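# Move spare power supply from shelving to work bench

## Task

Carry the spare power supply, a slim steel box with a circular fan on one end and gold contacts on the other, from the parts shelving onto the work bench. When finished, no box may lie on the floor, the gripper must have released it and the robot must have backed away, the robot must be upright and not leaning, and the box must rest on the bench by itself, not held there by the robot.

## Robot and tools

ROBOT. A Hello Robot Stretch 3 with one arm: a two-wheel base, a lift riding a mast, and a telescoping arm that points out of the robot's right side. The base cannot slide sideways, so the gripper moves forward or back only by driving. The base is 0.33 m long and 0.34 m wide; turning in place pivots about the point between the drive wheels, 0.05 m behind the front edge. Retracted and folded, the wrist juts up to 0.06 m past the right side and a spin sweeps radius 0.28 m; an unfolded level gripper reaches farther. Cameras: head_camera and nav_camera ride the head (aimed with head_pan_rad, head_tilt_rad); wrist_camera rides the gripper. Images: head 896x504, nav 672x504 fisheye, wrist 644x364.

FRAMES. Base frame: origin on the floor midway between the drive wheels, x forward, y left, z up. hand_pose is given in it, located where the closed fingertips meet; with all wrist joints at zero its x points up, y back along the arm to the mast, z to the rear. The odometry frame is the base frame at scene start; heading is positive to the left, -3.142 to 3.142.

execute_actions. Argument actions: a list run in order (empty list = just report and return images). Each action has robot, steps (integer 1 to 450 at 30 per second, default 1) and optional until (needs steps). Action with only steps = wait. robot is one command object, {"stop": true} (brake everything, clear queue), or a list of up to 8 items run in sequence, each a command or {"pause_s": s} with s at most 15. A command may hold:
- base: exactly one key. translate_m = relative drive in metres, forward positive, magnitude at most 1. rotate_rad = relative turn in radians, left/counter-clockwise positive, magnitude at most 3.2. Both count from wherever the base is when that command starts.
- joints: absolute targets by name; omitted joints keep their goal. Ranges: lift_m 0 to 1.1 (arm height, m); arm_m 0 to 0.52 (extension, m); wrist_yaw_rad -1.345 to 4.42 (0 along arm, positive toward front, 3.0 folded over base); wrist_pitch_rad -1.57 to 0.451 (0 level, negative tips down); wrist_roll_rad -2.911 to 2.911 (0 fingers side by side); gripper_m -0.089 to 0.179 (bigger = wider; actual tip gap is about 0.007 less when nearly shut, 0.025 less wide open, zero below 0.007); head_pan_rad -3.953 to 1.73 (0 forward, positive left, -1.57 along the arm); head_tilt_rad -1.53 to 0.419 (negative down).
- contact_limits: {"arm_m": effort %} 1 to 100, lasting until arm_m's next command; lower is gentler, too low halts at once.
Base and joint motions begin together and keep running across later actions and while you think. A new command overrides immediately and discards any older queue. Any out-of-range or invalid value rejects the whole call with nothing executed.
SPEED: 0.30 m/s and 1.9 rad/s only if lift_m < 0.30, arm_m < 0.03 and wrist_yaw_rad > 2.54; otherwise 0.10 m/s and 0.63 rad/s.
until: {"robot": {"status": "ended"}} fires when nothing reads moving and no queue runs (or immediately if that action's command is refused); typical: steps 450 with it. Other fields compare via pairs like [">", 0.3] or ["!=", "moving"]; readings and goals compare at three decimals, translate_m/rotate_rad at four. {"any": {"status": "ended"}} fires when any single motion or the queue finishes.

zoom_image: camera (head_camera, nav_camera, wrist_camera) and region [x0, y0, x1, y1] in that camera's pixels, origin top-left, at most 504 by 504; gives a sharper crop of the latest image.

finished_scene: scene = the current scene's number.

RESULTS. base_status shows progress, e.g. moving (translate_m +0.1200 of +0.3000), from wheel encoders. joint_goals, joint_status, measured_speeds (units per second), refusals, queue (idle/running/done/dropped/stopped), queue_left. Statuses: done (within tolerance; base: wheels turned enough, even if slipping), off_target (stuck away from goal, may still push), contact_stop, time_out, stopped, torque_fault, not_commanded. Lines starting refused: or dropped: explain failures, counting from 0. on_its_own appears when the robot changed a goal, a joint is slack or a servo is off, an effort at rest is abnormal (likely load or contact), or base_tilt differs by 3 degrees or more from the start (7.5 while driving). A queue proceeds only when the prior command ends done (off_target also ok for base and gripper_m).
Readings: lidar_m gives 12 distances from the base origin, sector 1 straight ahead then counter-clockwise (4 left, 7 behind, 10 right), plane 0.17 m high, 0.15 to 12 m, "-" = nothing; misses tabletops, glass, thin legs. wrist_depth_mm and head_depth_mm: 7x7 grids of median depth (45-1000 and 280-4000 mm). base_tilt in degrees (forward/right positive, fixed bias up to about 4). motor_effort in % with bracketed peak; noisy and biased.

GRIPPING. Close to a gripper_m below the object's width; smaller squeezes harder, but the stall guard eases force so heavy items may slip. Release by opening at least 0.02 beyond the touching value. Neither reading nor done proves a grasp; check cameras. To re-squeeze, send a new value.

SAFETY. Fold or unfold the wrist only with lift_m 0.32 to 0.95, wrist_pitch_rad -0.4, wrist_roll_rad about 0; once folded, lift may go to 0.25. If wrist_yaw_rad < -0.4, keep wrist_pitch_rad at -0.5 or lower. Pushing into something rigid with the gripper above about 0.45 m can tip the robot, especially on a second push after contact_stop; a raised contact limit makes it worse. Do not drive while holding or pushing something fixed. If snagged or leaning, reverse the last move in small steps, free the gripper, and if still tipped drop lift_m to about 0.2. Wrist servos can cut out for 10 s after sustained strain. A stalled lift or arm goes slack until recommanded. Avoid drops, slams and hard pushes; loose objects may occasionally be nudged by outside forces.

Each tool is called after "Emit:" in YAML: its name, and indented under it one key for each argument.

## Session

Emit:
execute_actions:
  actions: []

Scene clock: 0.00 s.
robot.base_odometry: x=+0.000 y=+0.000 heading=+0.000 (m, m, rad; robot's odometry frame)
robot.turned_by_wheels: +0.000 (rad since the last result)
robot.turned_by_imu: +0.000 (rad since the last result)
robot.base_tilt: forward=+2.5 right=+1.9 (deg)
robot.lidar_m: 2.41 1.23 1.25 2.51 2.52 2.09 1.43 1.32 1.14 1.16 2.27 1.94
robot.head_depth_mm: 1976 2466 2433 2470 2520 2377 2006 / 1957 2698 2680 2768 2840 2625 2031 / 1760 2995 3091 3102 3130 2998 2052 / 1931 2850 2948 2931 2922 2859 2065 / 1915 2664 2728 2722 2726 2683 2090 / 1906 2473 2547 2520 2527 2485 1918 / 1712 1178 1176 1170 1165 1169 1171
robot.base_status: not_commanded
robot.joint_positions: lift_m=+0.319 arm_m=+0.003 wrist_yaw_rad=+2.831 wrist_pitch_rad=-0.321 wrist_roll_rad=+0.016 gripper_m=+0.037 head_pan_rad=-0.006 head_tilt_rad=+0.003
robot.joint_goals: lift_m=+0.319 arm_m=+0.003 wrist_yaw_rad=+2.831 wrist_pitch_rad=-0.321 wrist_roll_rad=+0.016 gripper_m=+0.037 head_pan_rad=-0.006 head_tilt_rad=+0.003
robot.joint_status: lift_m=not_commanded arm_m=not_commanded wrist_yaw_rad=not_commanded wrist_pitch_rad=not_commanded wrist_roll_rad=not_commanded gripper_m=not_commanded head_pan_rad=not_commanded head_tilt_rad=not_commanded
robot.measured_speeds: translate_m=+0.000 rotate_rad=+0.000 lift_m=+0.000 arm_m=+0.000 wrist_yaw_rad=+0.000 wrist_pitch_rad=+0.000 wrist_roll_rad=+0.000 head_pan_rad=+0.000 head_tilt_rad=+0.000
robot: refusals=0 queue=idle queue_left=0
robot.motor_effort: left_wheel=-1 right_wheel=-1 lift_m=+20 arm_m=-1 wrist_yaw_rad=+1 wrist_pitch_rad=+7 wrist_roll_rad=+1 gripper_m=-1 head_pan_rad=+1 head_tilt_rad=+1 (%)
robot.hand_pose: x=+0.0507 y=+0.0764 z=+0.3541 quat_wxyz=(+0.220, +0.712, +0.002, +0.667) (m; robot's base frame)
robot.wrist_depth_mm: - - - - - - 952 / - - - - - - 973 / - - - - - - - / - 896 909 898 900 900 895 / 703 706 735 722 750 715 725 / 592 - 598 606 - 600 597 / 502 - 527 507 515 508 521
pictures: head_camera (sideways: a quarter turn clockwise sets it upright), nav_camera (sideways: a quarter turn counterclockwise sets it upright), wrist_camera
Images, in order (width x height): head_camera 896x504, nav_camera 672x504, wrist_camera 644x364.

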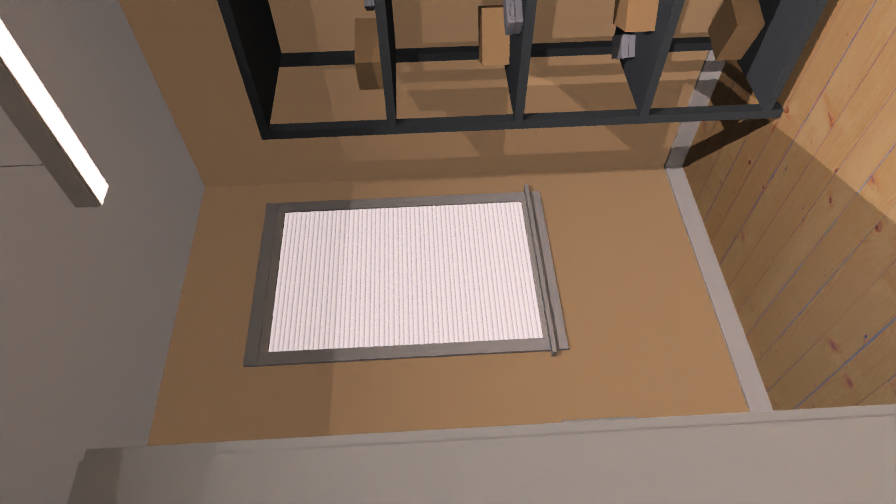

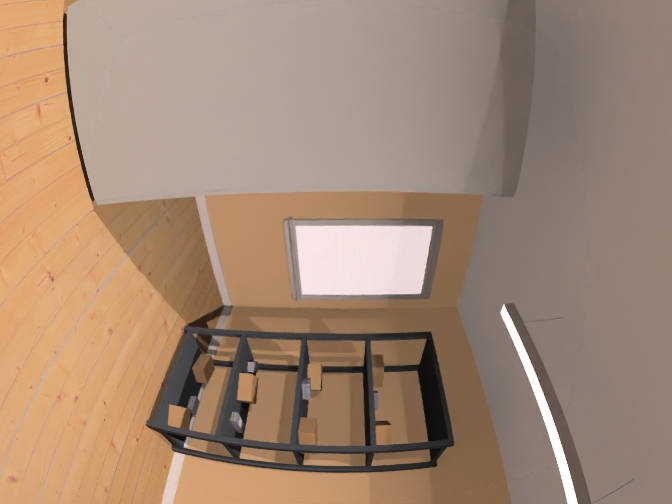

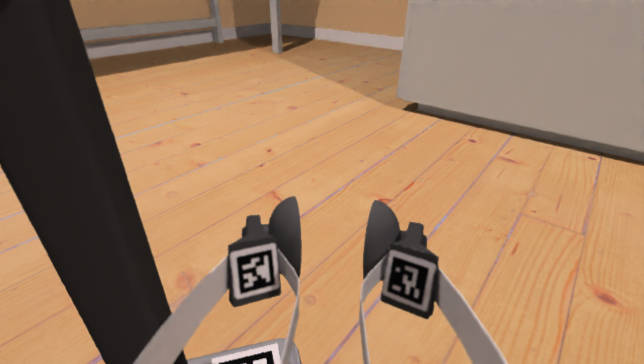

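Emit:
execute_actions:
  actions:
    - {"robot":{"joints":{"head_pan_rad":-0.42,"head_tilt_rad":-0.2,"lift_m":0.28,"wrist_pitch_rad":-0.4,"wrist_yaw_rad":3.0}},"steps":60,"until":{"robot":{"status":"ended"}}}

Emit:
zoom_image:
  camera: "head_camera"
  region: [200,50,700,450]

Emit:
execute_actions:
  actions:
    - {"robot":{"joints":{"head_pan_rad":1.7,"head_tilt_rad":-0.3}},"steps":90,"until":{"robot":{"status":"ended"}}}

Scene clock: 5.77 s.
robot.base_odometry: x=+0.000 y=+0.000 heading=+0.000 (m, m, rad; robot's odometry frame)
robot.turned_by_wheels: +0.000 (rad since the last result)
robot.turned_by_imu: +0.000 (rad since the last result)
robot.base_tilt: forward=+2.5 right=+1.9 (deg)
robot.lidar_m: 2.42 1.23 1.25 2.50 2.51 2.09 1.42 1.32 1.14 1.16 2.27 1.94
robot.head_depth_mm: 1947 2007 2090 2178 2283 2044 1566 / 2028 2081 2158 2286 2374 2066 1579 / 2062 2188 2209 2409 2250 2057 1590 / 2212 2345 2471 2466 2549 2090 1609 / 2373 2460 2596 2739 2641 2113 1610 / 2505 2649 2774 3002 2947 2135 1616 / 2730 2836 2921 3029 2962 2167 1621
robot.base_status: not_commanded
robot.joint_positions: lift_m=+0.280 arm_m=+0.003 wrist_yaw_rad=+2.996 wrist_pitch_rad=-0.414 wrist_roll_rad=+0.016 gripper_m=+0.037 head_pan_rad=-0.413 head_tilt_rad=-0.197
robot.joint_goals: lift_m=+0.280 arm_m=+0.003 wrist_yaw_rad=+3.000 wrist_pitch_rad=-0.400 wrist_roll_rad=+0.016 gripper_m=+0.037 head_pan_rad=-0.420 head_tilt_rad=-0.200
robot.joint_status: lift_m=done arm_m=not_commanded wrist_yaw_rad=done wrist_pitch_rad=done wrist_roll_rad=not_commanded gripper_m=not_commanded head_pan_rad=done head_tilt_rad=done
robot.measured_speeds: translate_m=+0.000 rotate_rad=+0.000 lift_m=+0.000 arm_m=+0.000 wrist_yaw_rad=+0.000 wrist_pitch_rad=+0.000 wrist_roll_rad=+0.000 head_pan_rad=+0.000 head_tilt_rad=+0.000
robot: refusals=0 queue=done queue_left=0
robot.motor_effort: left_wheel=-1(1) right_wheel=-1(1) lift_m=+18(21) arm_m=-1(1) wrist_yaw_rad=+4(5) wrist_pitch_rad=+6(6) wrist_roll_rad=+1(1) gripper_m=+0(0) head_pan_rad=-3(30) head_tilt_rad=-1(12) (%)
robot.hand_pose: x=+0.0113 y=+0.0746 z=+0.2936 quat_wxyz=(+0.196, +0.706, +0.094, +0.674) (m; robot's base frame)
robot.wrist_depth_mm: - - - - - - 966 / - - - - - - - / 876 862 858 875 859 870 878 / 700 704 702 699 699 698 707 / 577 577 - 579 599 578 577 / 485 501 - - - 488 494 / - - - - 434 428 430
pictures: head_camera (sideways: a quarter turn clockwise sets it upright), nav_camera (sideways: a quarter turn counterclockwise sets it upright), wrist_camera
Images, in order (width x height): head_camera 896x504, nav_camera 672x504, wrist_camera 644x364.

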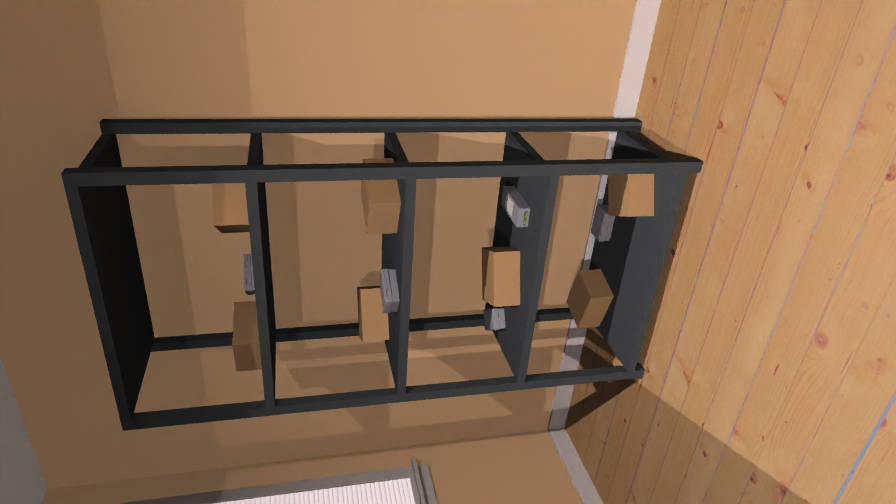

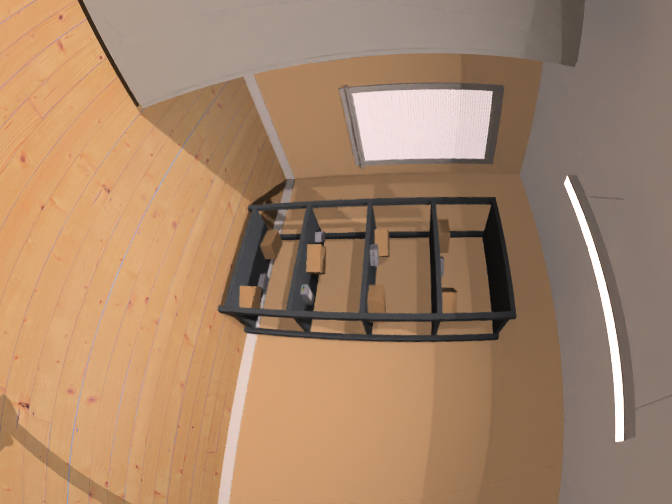

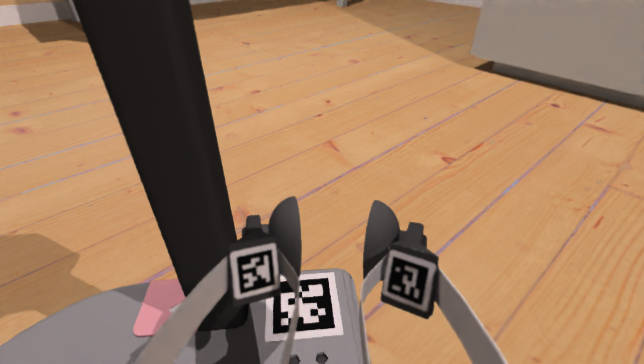

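Region (200, 50, 700, 450) of head_camera's 896x504 image, scaled by 1.008, with more detail than that image has; it fills the top 403 rows of this view, and the rest is white.

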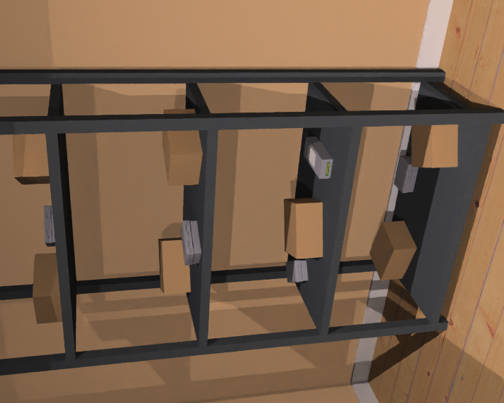

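Scene clock: 7.30 s.
robot.base_odometry: x=+0.000 y=+0.000 heading=+0.000 (m, m, rad; robot's odometry frame)
robot.turned_by_wheels: +0.000 (rad since the last result)
robot.turned_by_imu: +0.000 (rad since the last result)
robot.base_tilt: forward=+2.5 right=+1.8 (deg)
robot.lidar_m: 2.41 1.23 1.25 2.50 2.50 2.09 1.42 1.32 1.14 1.16 2.27 1.93
robot.head_depth_mm: 2747 2828 2991 3077 2421 1801 1432 / 2790 2949 3045 3230 2427 1803 1435 / 2608 2763 2701 3091 2500 1830 1440 / 2459 2610 2632 2912 2544 1835 1448 / 2329 2467 2521 2759 2538 1864 1463 / 2228 2324 2385 2575 2450 1863 1493 / 2122 2215 2297 1737 2460 - -
robot.base_status: not_commanded
robot.joint_positions: lift_m=+0.280 arm_m=+0.003 wrist_yaw_rad=+2.996 wrist_pitch_rad=-0.414 wrist_roll_rad=+0.016 gripper_m=+0.037 head_pan_rad=+1.693 head_tilt_rad=-0.296
robot.joint_goals: lift_m=+0.280 arm_m=+0.003 wrist_yaw_rad=+3.000 wrist_pitch_rad=-0.400 wrist_roll_rad=+0.016 gripper_m=+0.037 head_pan_rad=+1.700 head_tilt_rad=-0.300
robot.joint_status: lift_m=done arm_m=not_commanded wrist_yaw_rad=done wrist_pitch_rad=done wrist_roll_rad=not_commanded gripper_m=not_commanded head_pan_rad=done head_tilt_rad=done
robot.measured_speeds: translate_m=+0.000 rotate_rad=+0.000 lift_m=+0.000 arm_m=+0.000 wrist_yaw_rad=+0.000 wrist_pitch_rad=+0.000 wrist_roll_rad=+0.000 head_pan_rad=+0.000 head_tilt_rad=+0.000
robot: refusals=0 queue=done queue_left=0
robot.motor_effort: left_wheel=-1(1) right_wheel=-2(0) lift_m=+18(18) arm_m=-1(1) wrist_yaw_rad=+4(4) wrist_pitch_rad=+6(6) wrist_roll_rad=+1(1) gripper_m=+0(0) head_pan_rad=+4(42) head_tilt_rad=-2(13) (%)
robot.hand_pose: x=+0.0113 y=+0.0746 z=+0.2936 quat_wxyz=(+0.196, +0.706, +0.094, +0.674) (m; robot's base frame)
robot.wrist_depth_mm: - - - - - - 966 / - - - - - - - / 873 835 890 893 901 888 885 / 692 709 704 698 701 710 701 / 571 571 - 577 592 590 570 / 489 506 - - - 491 494 / - - - - 430 430 428
pictures: head_camera (sideways: a quarter turn clockwise sets it upright), nav_camera (sideways: a quarter turn counterclockwise sets it upright), wrist_camera
Images, in order (width x height): head_camera 896x504, nav_camera 672x504, wrist_camera 644x364.

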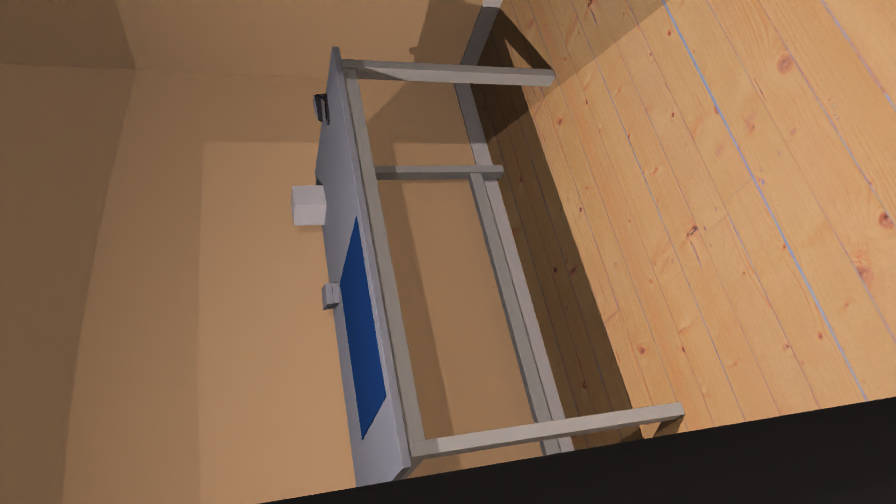

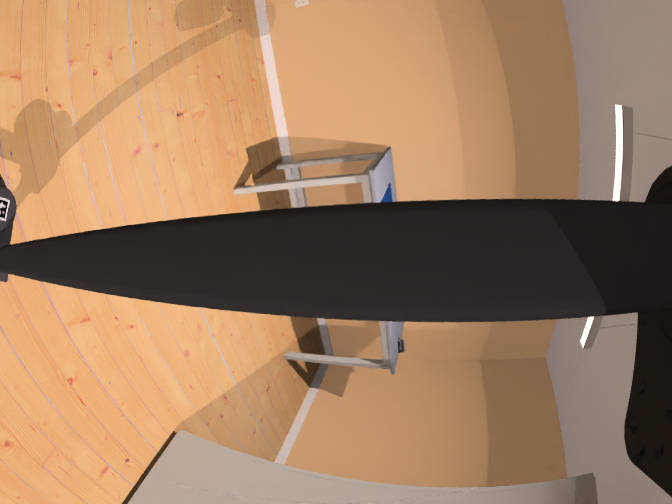

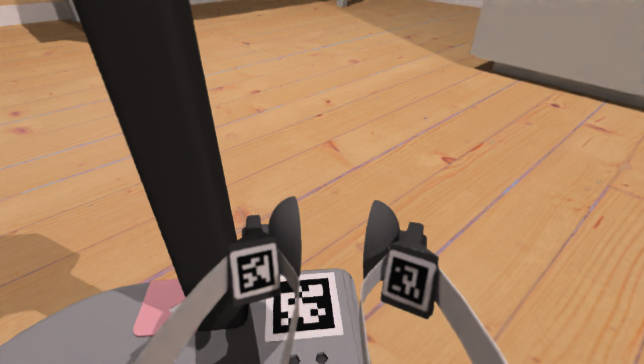

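Emit:
execute_actions:
  actions:
    - {"robot":[{"base":{"rotate_rad":-0.268},"joints":{"head_pan_rad":-1.57,"head_tilt_rad":-0.75}},{"base":{"translate_m":1.0}},{"base":{"translate_m":0.6}},{"base":{"rotate_rad":0.94}},{"joints":{"lift_m":0.55}}],"steps":450,"until":{"robot":{"status":"ended"}}}

Scene clock: 29.13 s.
robot.base_odometry: x=+1.543 y=-0.423 heading=+0.672 (m, m, rad; robot's odometry frame)
robot.turned_by_wheels: +0.672 (rad since the last result)
robot.turned_by_imu: +0.677 (rad since the last result)
robot.base_tilt: forward=+2.5 right=+1.9 (deg)
robot.lidar_m: 1.46 1.06 0.81 1.08 3.18 1.95 1.89 1.38 0.56 0.60 0.84 0.81
robot.head_depth_mm: 802 690 576 1225 865 1257 1119 / 800 555 580 1085 900 1210 1140 / 803 562 564 1034 907 1208 1145 / 833 614 569 1041 910 1217 1155 / 849 719 574 1044 917 1224 1134 / 853 724 578 940 913 1236 1138 / 852 609 562 1060 904 1231 1139
robot.base_status: done (rotate_rad +0.9398 of +0.9400)
robot.joint_positions: lift_m=+0.507 arm_m=+0.003 wrist_yaw_rad=+2.997 wrist_pitch_rad=-0.415 wrist_roll_rad=+0.016 gripper_m=+0.037 head_pan_rad=-1.563 head_tilt_rad=-0.741
robot.joint_goals: lift_m=+0.550 arm_m=+0.003 wrist_yaw_rad=+3.000 wrist_pitch_rad=-0.400 wrist_roll_rad=+0.016 gripper_m=+0.037 head_pan_rad=-1.570 head_tilt_rad=-0.750
robot.joint_status: lift_m=moving arm_m=not_commanded wrist_yaw_rad=done wrist_pitch_rad=done wrist_roll_rad=not_commanded gripper_m=not_commanded head_pan_rad=done head_tilt_rad=done
robot.measured_speeds: translate_m=+0.000 rotate_rad=+0.000 lift_m=+0.110 arm_m=+0.000 wrist_yaw_rad=+0.000 wrist_pitch_rad=+0.000 wrist_roll_rad=+0.000 head_pan_rad=+0.000 head_tilt_rad=+0.000
robot: refusals=0 queue=running queue_left=0
robot.motor_effort: left_wheel=-3(12) right_wheel=+1(6) lift_m=+23(21) arm_m=-1(1) wrist_yaw_rad=+2(5) wrist_pitch_rad=+6(6) wrist_roll_rad=+1(1) gripper_m=+0(0) head_pan_rad=-3(43) head_tilt_rad=-3(19) (%)
robot.hand_pose: x=+0.0111 y=+0.0746 z=+0.5205 quat_wxyz=(+0.196, +0.706, +0.094, +0.674) (m; robot's base frame)
robot.wrist_depth_mm: - - - - 789 780 782 / - - - - 885 876 846 / - - - - 953 946 957 / - - - - - - - / 888 892 - 898 950 881 902 / 769 772 - 760 - 769 772 / 675 656 653 662 663 679 675
pictures: head_camera (sideways: a quarter turn clockwise sets it upright), nav_camera (sideways: a quarter turn counterclockwise sets it upright), wrist_camera
Images, in order (width x height): head_camera 896x504, nav_camera 672x504, wrist_camera 644x364.

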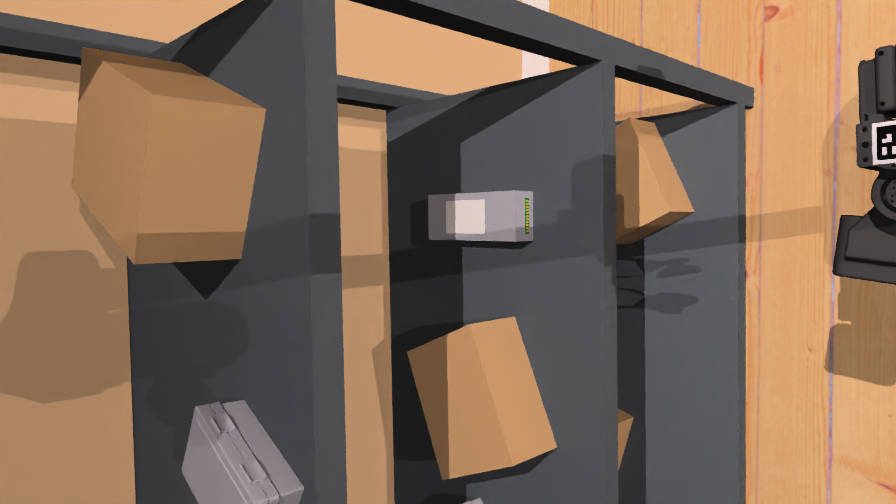

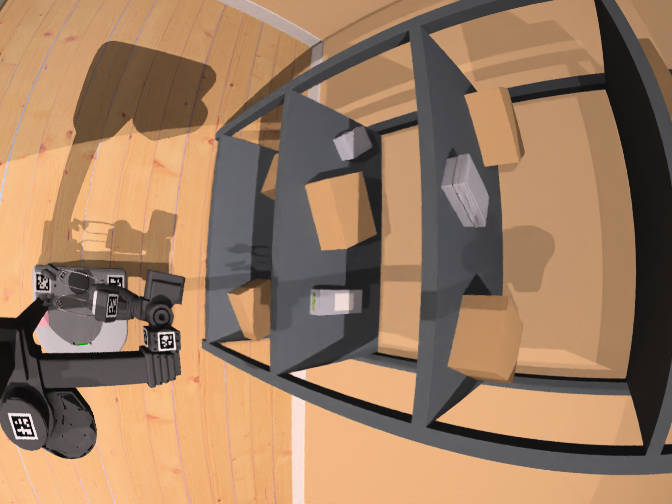

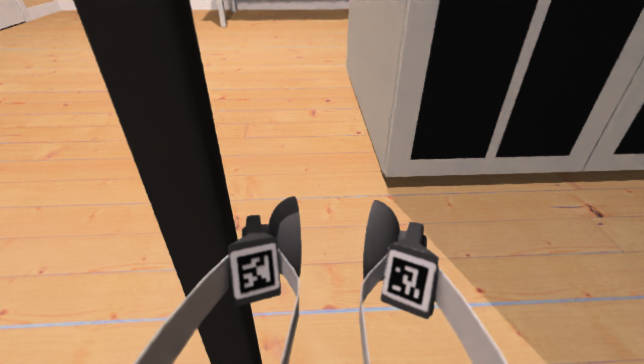

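Emit:
execute_actions:
  actions:
    - {"robot":[{"joints":{"lift_m":0.68,"wrist_yaw_rad":0,"wrist_roll_rad":0}},{"joints":{"gripper_m":0.15,"wrist_pitch_rad":-0.6,"arm_m":0.15}}],"steps":300,"until":{"robot":{"status":"ended"}}}

Scene clock: 42.40 s.
robot.base_odometry: x=+1.543 y=-0.423 heading=+0.672 (m, m, rad; robot's odometry frame)
robot.turned_by_wheels: +0.000 (rad since the last result)
robot.turned_by_imu: -0.001 (rad since the last result)
robot.base_tilt: forward=+2.5 right=+1.9 (deg)
robot.lidar_m: 1.46 1.05 0.81 1.07 3.20 1.95 1.89 1.38 0.56 0.60 0.84 0.81
robot.head_depth_mm: 795 690 577 1223 1127 1313 - / 802 553 581 1089 917 - 1113 / 803 563 564 1035 927 1195 1126 / 835 614 569 1037 923 1221 1131 / 849 717 575 1045 915 1224 1137 / 852 724 578 936 914 1230 1133 / 856 608 562 1061 909 1227 1143
robot.base_status: done (rotate_rad +0.9398 of +0.9400)
robot.joint_positions: lift_m=+0.680 arm_m=+0.150 wrist_yaw_rad=+0.003 wrist_pitch_rad=-0.611 wrist_roll_rad=+0.003 gripper_m=+0.150 head_pan_rad=-1.563 head_tilt_rad=-0.741
robot.joint_goals: lift_m=+0.680 arm_m=+0.150 wrist_yaw_rad=+0.000 wrist_pitch_rad=-0.600 wrist_roll_rad=+0.000 gripper_m=+0.150 head_pan_rad=-1.570 head_tilt_rad=-0.750
robot.joint_status: lift_m=done arm_m=done wrist_yaw_rad=done wrist_pitch_rad=done wrist_roll_rad=done gripper_m=done head_pan_rad=done head_tilt_rad=done
robot.measured_speeds: translate_m=+0.000 rotate_rad=+0.000 lift_m=+0.000 arm_m=+0.000 wrist_yaw_rad=+0.000 wrist_pitch_rad=+0.000 wrist_roll_rad=+0.000 head_pan_rad=+0.000 head_tilt_rad=+0.000
robot: refusals=0 queue=done queue_left=0
robot.motor_effort: left_wheel=-4(3) right_wheel=+2(2) lift_m=+21(22) arm_m=+2(1) wrist_yaw_rad=-3(5) wrist_pitch_rad=+5(7) wrist_roll_rad=-2(3) gripper_m=+1(79) head_pan_rad=-3(3) head_tilt_rad=-3(3) (%)
robot.hand_pose: x=-0.0211 y=-0.4907 z=+0.6518 quat_wxyz=(+0.674, +0.213, -0.675, -0.213) (m; robot's base frame)
robot.wrist_depth_mm: 357 360 601 592 582 549 572 / 300 313 478 442 481 622 647 / 317 345 398 349 400 416 722 / 338 345 347 339 347 353 826 / 307 311 303 305 304 313 892 / 723 - 284 278 276 274 255 / 690 686 691 660 667 380 312
pictures: head_camera (sideways: a quarter turn clockwise sets it upright), nav_camera (sideways: a quarter turn counterclockwise sets it upright), wrist_camera
Images, in order (width x height): head_camera 896x504, nav_camera 672x504, wrist_camera 644x364.

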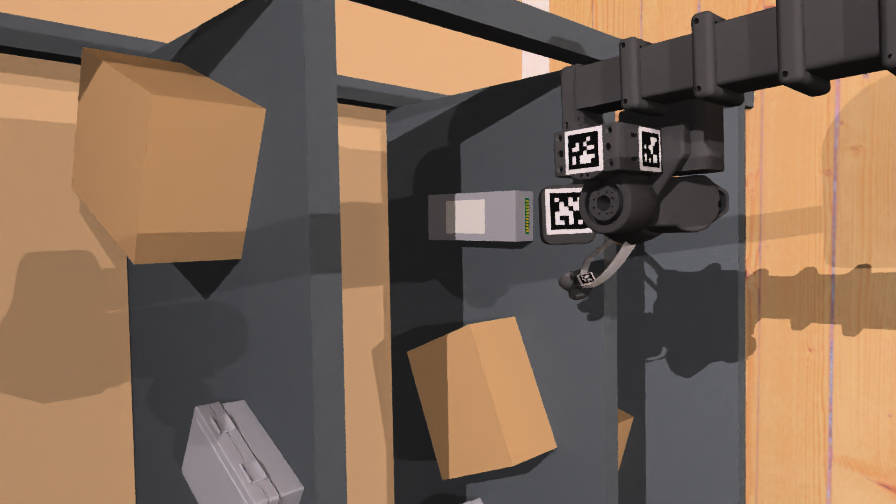

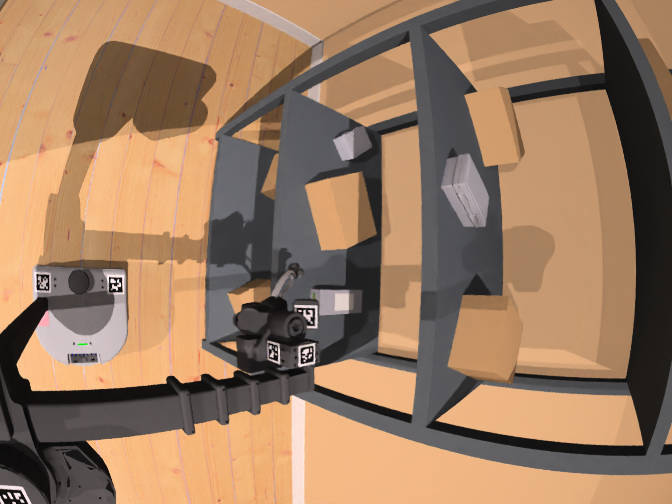

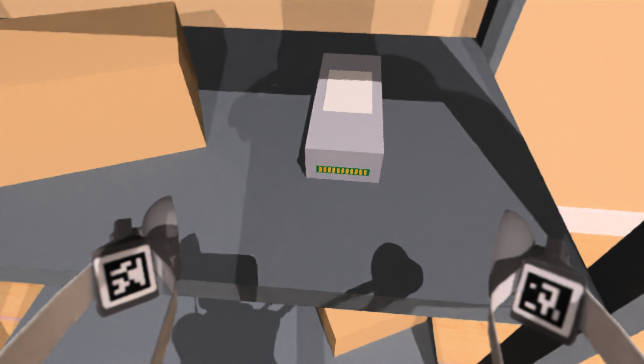

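Emit:
execute_actions:
  actions:
    - {"robot":{"base":{"translate_m":-0.015},"joints":{"lift_m":0.675,"wrist_pitch_rad":-0.75,"arm_m":0.39}},"steps":300,"until":{"robot":{"status":"ended"}}}

Scene clock: 53.37 s.
robot.base_odometry: x=+1.531 y=-0.433 heading=+0.672 (m, m, rad; robot's odometry frame)
robot.turned_by_wheels: +0.000 (rad since the last result)
robot.turned_by_imu: -0.001 (rad since the last result)
robot.base_tilt: forward=+2.5 right=+1.9 (deg)
robot.lidar_m: 1.47 1.06 0.82 1.14 3.15 1.93 1.88 1.38 0.55 0.60 0.84 0.82
robot.head_depth_mm: 810 902 578 702 1388 1329 - / 800 570 561 1276 920 1212 1124 / 800 554 562 - 905 1211 1128 / 835 588 568 1076 909 1222 1131 / 850 715 574 1075 914 1223 1136 / 853 724 580 939 920 1227 1141 / 855 610 565 1003 905 1241 1140
robot.base_status: done (translate_m -0.0150 of -0.0150)
robot.joint_positions: lift_m=+0.675 arm_m=+0.390 wrist_yaw_rad=+0.002 wrist_pitch_rad=-0.759 wrist_roll_rad=+0.003 gripper_m=+0.150 head_pan_rad=-1.563 head_tilt_rad=-0.741
robot.joint_goals: lift_m=+0.675 arm_m=+0.390 wrist_yaw_rad=+0.000 wrist_pitch_rad=-0.750 wrist_roll_rad=+0.000 gripper_m=+0.150 head_pan_rad=-1.570 head_tilt_rad=-0.750
robot.joint_status: lift_m=done arm_m=done wrist_yaw_rad=done wrist_pitch_rad=done wrist_roll_rad=done gripper_m=done head_pan_rad=done head_tilt_rad=done
robot.measured_speeds: translate_m=+0.000 rotate_rad=+0.000 lift_m=+0.000 arm_m=+0.000 wrist_yaw_rad=+0.000 wrist_pitch_rad=+0.000 wrist_roll_rad=+0.000 head_pan_rad=+0.000 head_tilt_rad=+0.000
robot: refusals=0 queue=done queue_left=0
robot.motor_effort: left_wheel=-4(7) right_wheel=+1(2) lift_m=+18(21) arm_m=+2(3) wrist_yaw_rad=-2(3) wrist_pitch_rad=+4(5) wrist_roll_rad=-2(2) gripper_m=+0(0) head_pan_rad=-3(3) head_tilt_rad=-3(3) (%)
robot.hand_pose: x=-0.0212 y=-0.7040 z=+0.6200 quat_wxyz=(+0.656, +0.262, -0.657, -0.262) (m; robot's base frame)
robot.wrist_depth_mm: 425 421 413 406 402 390 313 / 359 361 355 355 356 356 418 / 252 322 317 263 316 314 505 / 234 287 285 233 282 285 573 / 221 265 258 214 258 261 265 / 197 - 235 195 236 234 240 / 214 218 212 181 213 216 213
pictures: head_camera (sideways: a quarter turn clockwise sets it upright), nav_camera (sideways: a quarter turn counterclockwise sets it upright), wrist_camera
Images, in order (width x height): head_camera 896x504, nav_camera 672x504, wrist_camera 644x364.

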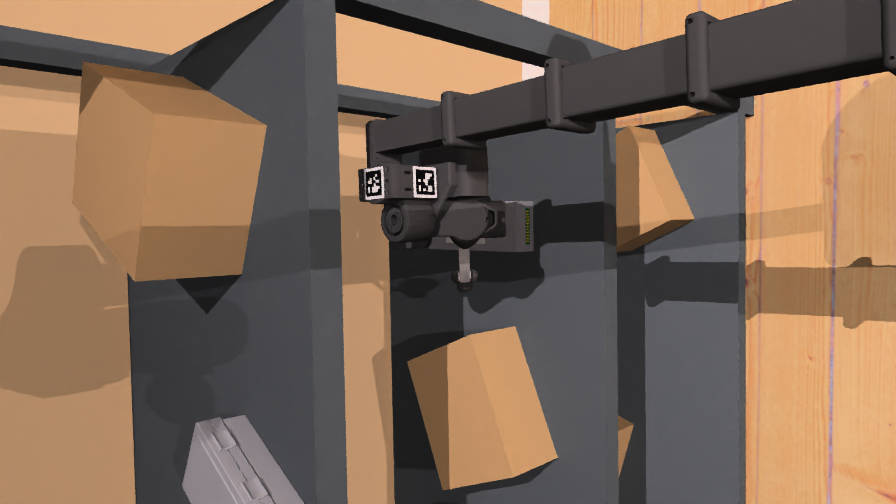

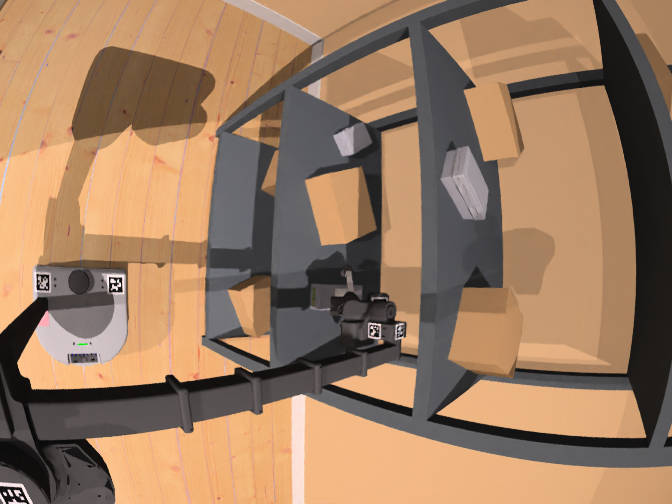

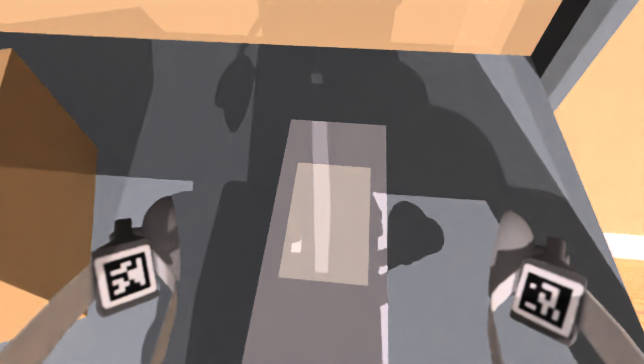

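Emit:
execute_actions:
  actions:
    - {"robot":{"base":{"translate_m":0.013},"joints":{"lift_m":0.62,"wrist_yaw_rad":-0.05,"arm_m":0.413,"gripper_m":0.125}},"steps":300,"until":{"robot":{"status":"ended"}}}

Scene clock: 60.37 s.
robot.base_odometry: x=+1.541 y=-0.425 heading=+0.672 (m, m, rad; robot's odometry frame)
robot.turned_by_wheels: +0.000 (rad since the last result)
robot.turned_by_imu: +0.000 (rad since the last result)
robot.base_tilt: forward=+2.5 right=+1.9 (deg)
robot.lidar_m: 1.46 1.06 0.81 1.09 3.19 1.95 1.89 1.38 0.56 0.60 0.84 0.81
robot.head_depth_mm: 802 689 575 1223 865 1289 1135 / 802 555 579 1158 - 1204 1118 / 802 560 563 - 904 1205 1126 / 834 606 568 1069 910 1217 1128 / 849 717 575 1043 912 1225 1136 / 853 721 577 939 913 1229 1135 / 855 608 563 1056 898 1230 1143
robot.base_status: done (translate_m +0.0130 of +0.0130)
robot.joint_positions: lift_m=+0.620 arm_m=+0.413 wrist_yaw_rad=-0.046 wrist_pitch_rad=-0.760 wrist_roll_rad=+0.003 gripper_m=+0.125 head_pan_rad=-1.563 head_tilt_rad=-0.741
robot.joint_goals: lift_m=+0.620 arm_m=+0.413 wrist_yaw_rad=-0.050 wrist_pitch_rad=-0.750 wrist_roll_rad=+0.000 gripper_m=+0.125 head_pan_rad=-1.570 head_tilt_rad=-0.750
robot.joint_status: lift_m=done arm_m=done wrist_yaw_rad=done wrist_pitch_rad=done wrist_roll_rad=done gripper_m=done head_pan_rad=done head_tilt_rad=done
robot.measured_speeds: translate_m=+0.000 rotate_rad=+0.000 lift_m=+0.000 arm_m=+0.000 wrist_yaw_rad=+0.000 wrist_pitch_rad=+0.000 wrist_roll_rad=+0.000 head_pan_rad=+0.000 head_tilt_rad=+0.000
robot: refusals=0 queue=done queue_left=0
robot.motor_effort: left_wheel=-3(5) right_wheel=+2(2) lift_m=+18(19) arm_m=+2(3) wrist_yaw_rad=-4(6) wrist_pitch_rad=+5(4) wrist_roll_rad=-2(2) gripper_m=+0(81) head_pan_rad=-3(3) head_tilt_rad=-3(3) (%)
robot.hand_pose: x=-0.0294 y=-0.7267 z=+0.5649 quat_wxyz=(+0.649, +0.247, -0.663, -0.278) (m; robot's base frame)
robot.wrist_depth_mm: 314 316 315 312 312 307 302 / 276 274 275 275 271 270 316 / 244 243 241 187 230 239 242 / 217 217 217 168 208 217 215 / 199 202 193 153 159 199 196 / 182 - 175 139 142 - 179 / - 166 162 129 131 165 166
pictures: head_camera (sideways: a quarter turn clockwise sets it upright), nav_camera (sideways: a quarter turn counterclockwise sets it upright), wrist_camera
Images, in order (width x height): head_camera 896x504, nav_camera 672x504, wrist_camera 644x364.

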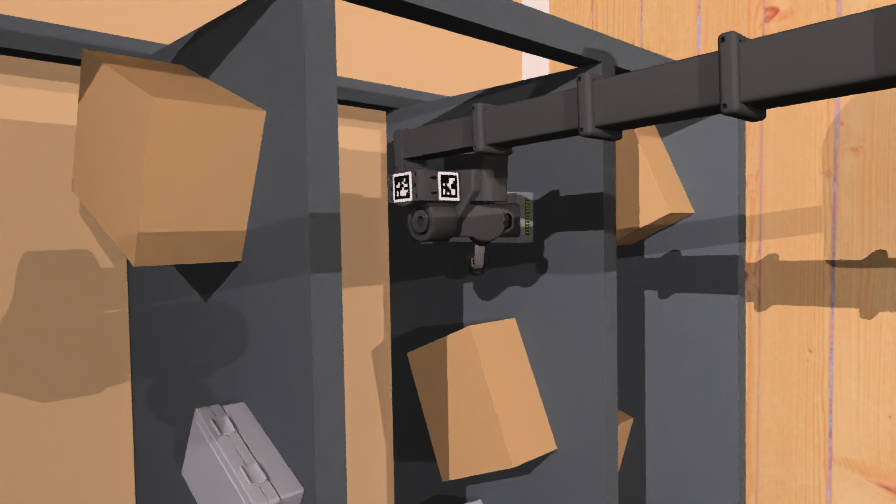

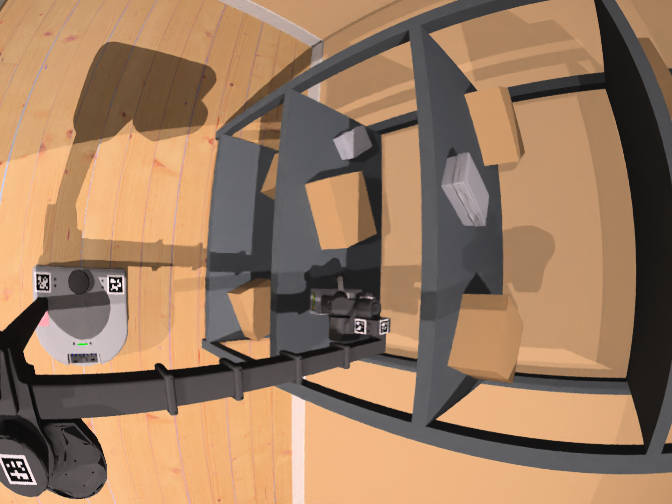

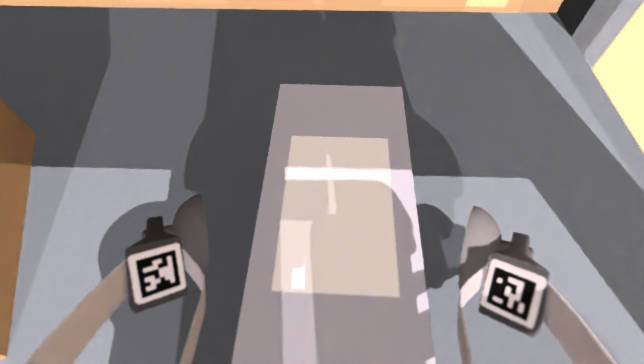

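Emit:
execute_actions:
  actions:
    - {"robot":[{"joints":{"lift_m":0.601,"arm_m":0.421}},{"joints":{"gripper_m":0.0}}],"steps":300,"until":{"robot":{"status":"ended"}}}

Scene clock: 65.73 s.
robot.base_odometry: x=+1.541 y=-0.425 heading=+0.672 (m, m, rad; robot's odometry frame)
robot.turned_by_wheels: +0.000 (rad since the last result)
robot.turned_by_imu: +0.000 (rad since the last result)
robot.base_tilt: forward=+2.5 right=+1.8 (deg)
robot.lidar_m: 1.46 1.06 0.81 1.08 3.16 1.94 1.89 1.38 0.56 0.60 0.84 0.81
robot.head_depth_mm: 804 698 578 1222 865 1275 1136 / 799 555 582 1149 920 1202 1112 / 806 561 566 - 905 1205 1124 / 837 610 570 1107 908 1218 1132 / 846 718 575 1041 912 1222 1141 / 853 724 579 942 914 1237 1138 / 854 609 563 1064 903 1234 1139
robot.base_status: done (translate_m +0.0130 of +0.0130)
robot.joint_positions: lift_m=+0.606 arm_m=+0.420 wrist_yaw_rad=-0.047 wrist_pitch_rad=-0.755 wrist_roll_rad=+0.003 gripper_m=+0.125 head_pan_rad=-1.563 head_tilt_rad=-0.741
robot.joint_goals: lift_m=+0.605 arm_m=+0.421 wrist_yaw_rad=-0.050 wrist_pitch_rad=-0.750 wrist_roll_rad=+0.000 gripper_m=+0.125 head_pan_rad=-1.570 head_tilt_rad=-0.750
robot.joint_status: lift_m=contact_stop arm_m=done wrist_yaw_rad=done wrist_pitch_rad=done wrist_roll_rad=done gripper_m=done head_pan_rad=done head_tilt_rad=done
robot.measured_speeds: translate_m=+0.000 rotate_rad=+0.000 lift_m=+0.005 arm_m=+0.000 wrist_yaw_rad=+0.000 wrist_pitch_rad=+0.000 wrist_roll_rad=+0.000 head_pan_rad=+0.000 head_tilt_rad=+0.000
robot: refusals=0 queue=dropped queue_left=0
robot.on_its_own: lift_m is slack since a contact_stop, until your next command for it (your +0.601 is given up)
robot.motor_effort: left_wheel=-3(3) right_wheel=+2(3) lift_m=+16(18) arm_m=+5(6) wrist_yaw_rad=-4(5) wrist_pitch_rad=+3(4) wrist_roll_rad=-2(2) gripper_m=-2(1) head_pan_rad=-3(3) head_tilt_rad=-3(3) (%)
robot.hand_pose: x=-0.0295 y=-0.7352 z=+0.5512 quat_wxyz=(+0.650, +0.245, -0.664, -0.277) (m; robot's base frame)
robot.wrist_depth_mm: 298 297 295 294 292 292 286 / 258 257 259 256 254 253 259 / 227 228 228 172 180 225 225 / 203 205 203 154 161 203 200 / 184 188 181 139 142 187 183 / 170 - 163 127 130 - 167 / - 155 122 118 117 153 154
pictures: head_camera (sideways: a quarter turn clockwise sets it upright), nav_camera (sideways: a quarter turn counterclockwise sets it upright), wrist_camera
dropped: robot: command 0 of its queue: lift_m: contact_stop
Images, in order (width x height): head_camera 896x504, nav_camera 672x504, wrist_camera 644x364.

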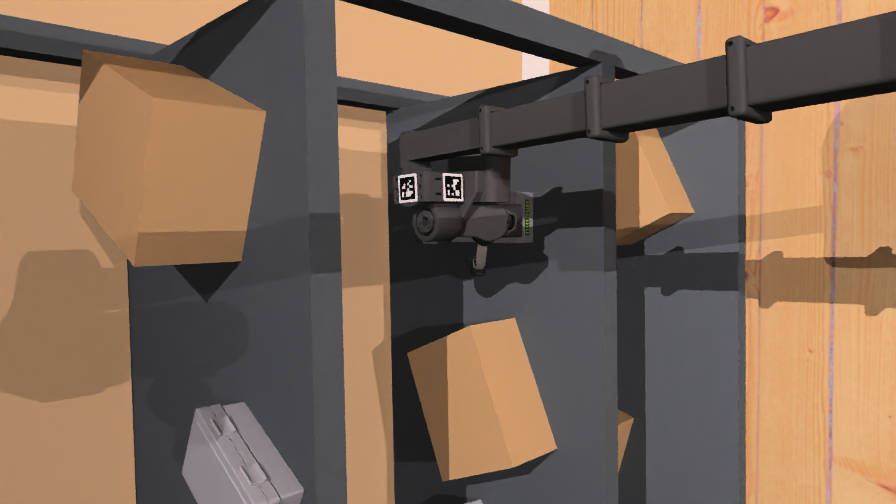

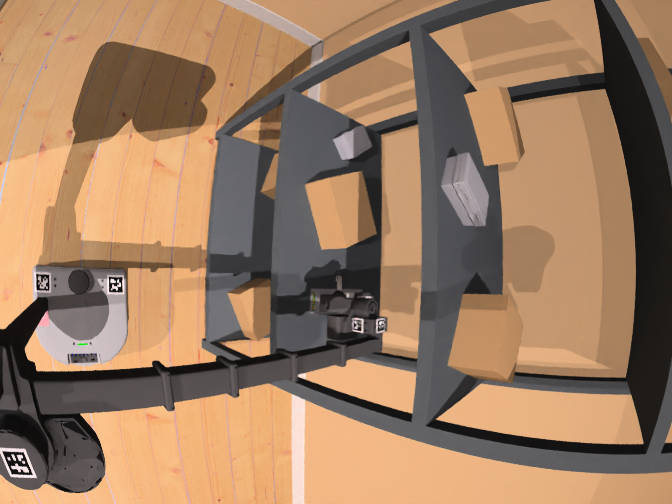

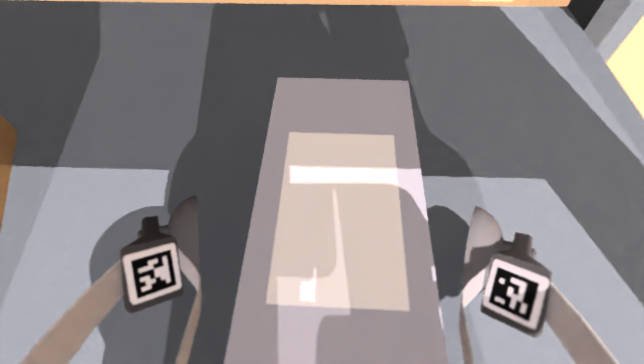

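Emit:
execute_actions:
  actions:
    - {"robot":[{"joints":{"lift_m":0.65}},{"joints":{"arm_m":0.459,"wrist_pitch_rad":-0.95}},{"joints":{"lift_m":0.638}},{"joints":{"gripper_m":0.0}}],"steps":300,"until":{"robot":{"status":"ended"}}}

Scene clock: 78.90 s.
robot.base_odometry: x=+1.541 y=-0.425 heading=+0.673 (m, m, rad; robot's odometry frame)
robot.turned_by_wheels: +0.001 (rad since the last result)
robot.turned_by_imu: +0.000 (rad since the last result)
robot.base_tilt: forward=+2.5 right=+1.9 (deg)
robot.lidar_m: 1.46 1.06 0.81 1.09 3.17 1.95 1.89 1.38 0.56 0.60 0.84 0.81
robot.head_depth_mm: 797 688 577 1223 864 1299 - / 800 555 579 1161 - 1213 1121 / 800 559 557 998 906 1206 1123 / 834 614 568 1068 908 1223 1133 / 851 716 572 1041 912 1218 1134 / 855 723 577 938 917 1231 1141 / 854 606 561 1056 904 1235 1145
robot.base_status: done (translate_m +0.0130 of +0.0130)
robot.joint_positions: lift_m=+0.638 arm_m=+0.459 wrist_yaw_rad=-0.038 wrist_pitch_rad=-0.954 wrist_roll_rad=+0.006 gripper_m=+0.002 head_pan_rad=-1.563 head_tilt_rad=-0.741
robot.joint_goals: lift_m=+0.638 arm_m=+0.459 wrist_yaw_rad=-0.050 wrist_pitch_rad=-0.950 wrist_roll_rad=+0.000 gripper_m=+0.000 head_pan_rad=-1.570 head_tilt_rad=-0.750
robot.joint_status: lift_m=done arm_m=done wrist_yaw_rad=done wrist_pitch_rad=done wrist_roll_rad=done gripper_m=done head_pan_rad=done head_tilt_rad=done
robot.measured_speeds: translate_m=+0.000 rotate_rad=+0.000 lift_m=+0.000 arm_m=+0.000 wrist_yaw_rad=+0.000 wrist_pitch_rad=+0.000 wrist_roll_rad=+0.000 head_pan_rad=+0.000 head_tilt_rad=+0.000
robot: refusals=0 queue=done queue_left=0
robot.motor_effort: left_wheel=+6(6) right_wheel=-9(11) lift_m=+18(22) arm_m=+1(6) wrist_yaw_rad=-12(13) wrist_pitch_rad=+2(6) wrist_roll_rad=-4(5) gripper_m=-38(100) head_pan_rad=-3(3) head_tilt_rad=-3(3) (%)
robot.hand_pose: x=-0.0265 y=-0.7321 z=+0.5538 quat_wxyz=(+0.620, +0.312, -0.636, -0.338) (m; robot's base frame)
robot.wrist_depth_mm: 248 246 243 241 241 239 234 / 228 227 223 169 217 221 219 / 214 212 208 158 201 205 204 / 198 199 194 149 189 193 191 / 188 187 141 140 140 182 180 / 177 177 133 133 133 171 171 / 167 165 129 126 128 162 162
pictures: head_camera (sideways: a quarter turn clockwise sets it upright), nav_camera (sideways: a quarter turn counterclockwise sets it upright), wrist_camera
Images, in order (width x height): head_camera 896x504, nav_camera 672x504, wrist_camera 644x364.

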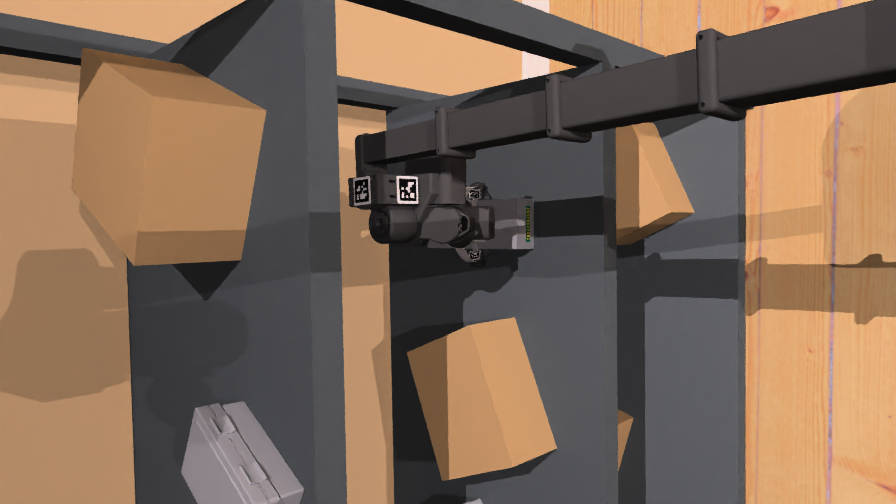

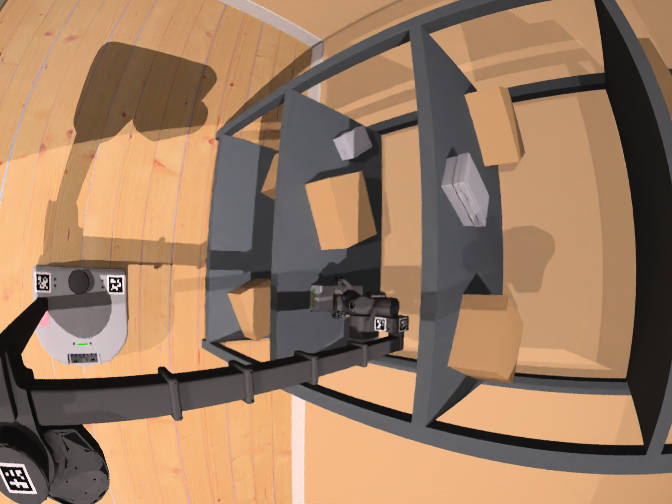

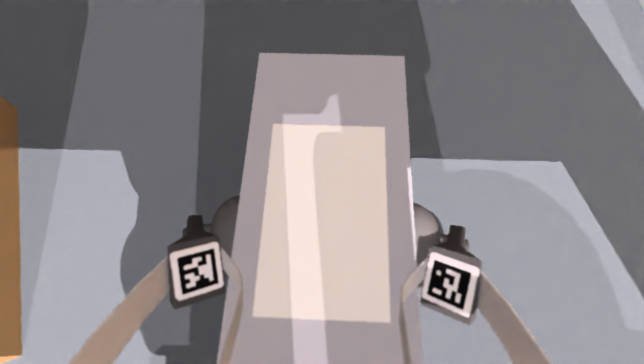

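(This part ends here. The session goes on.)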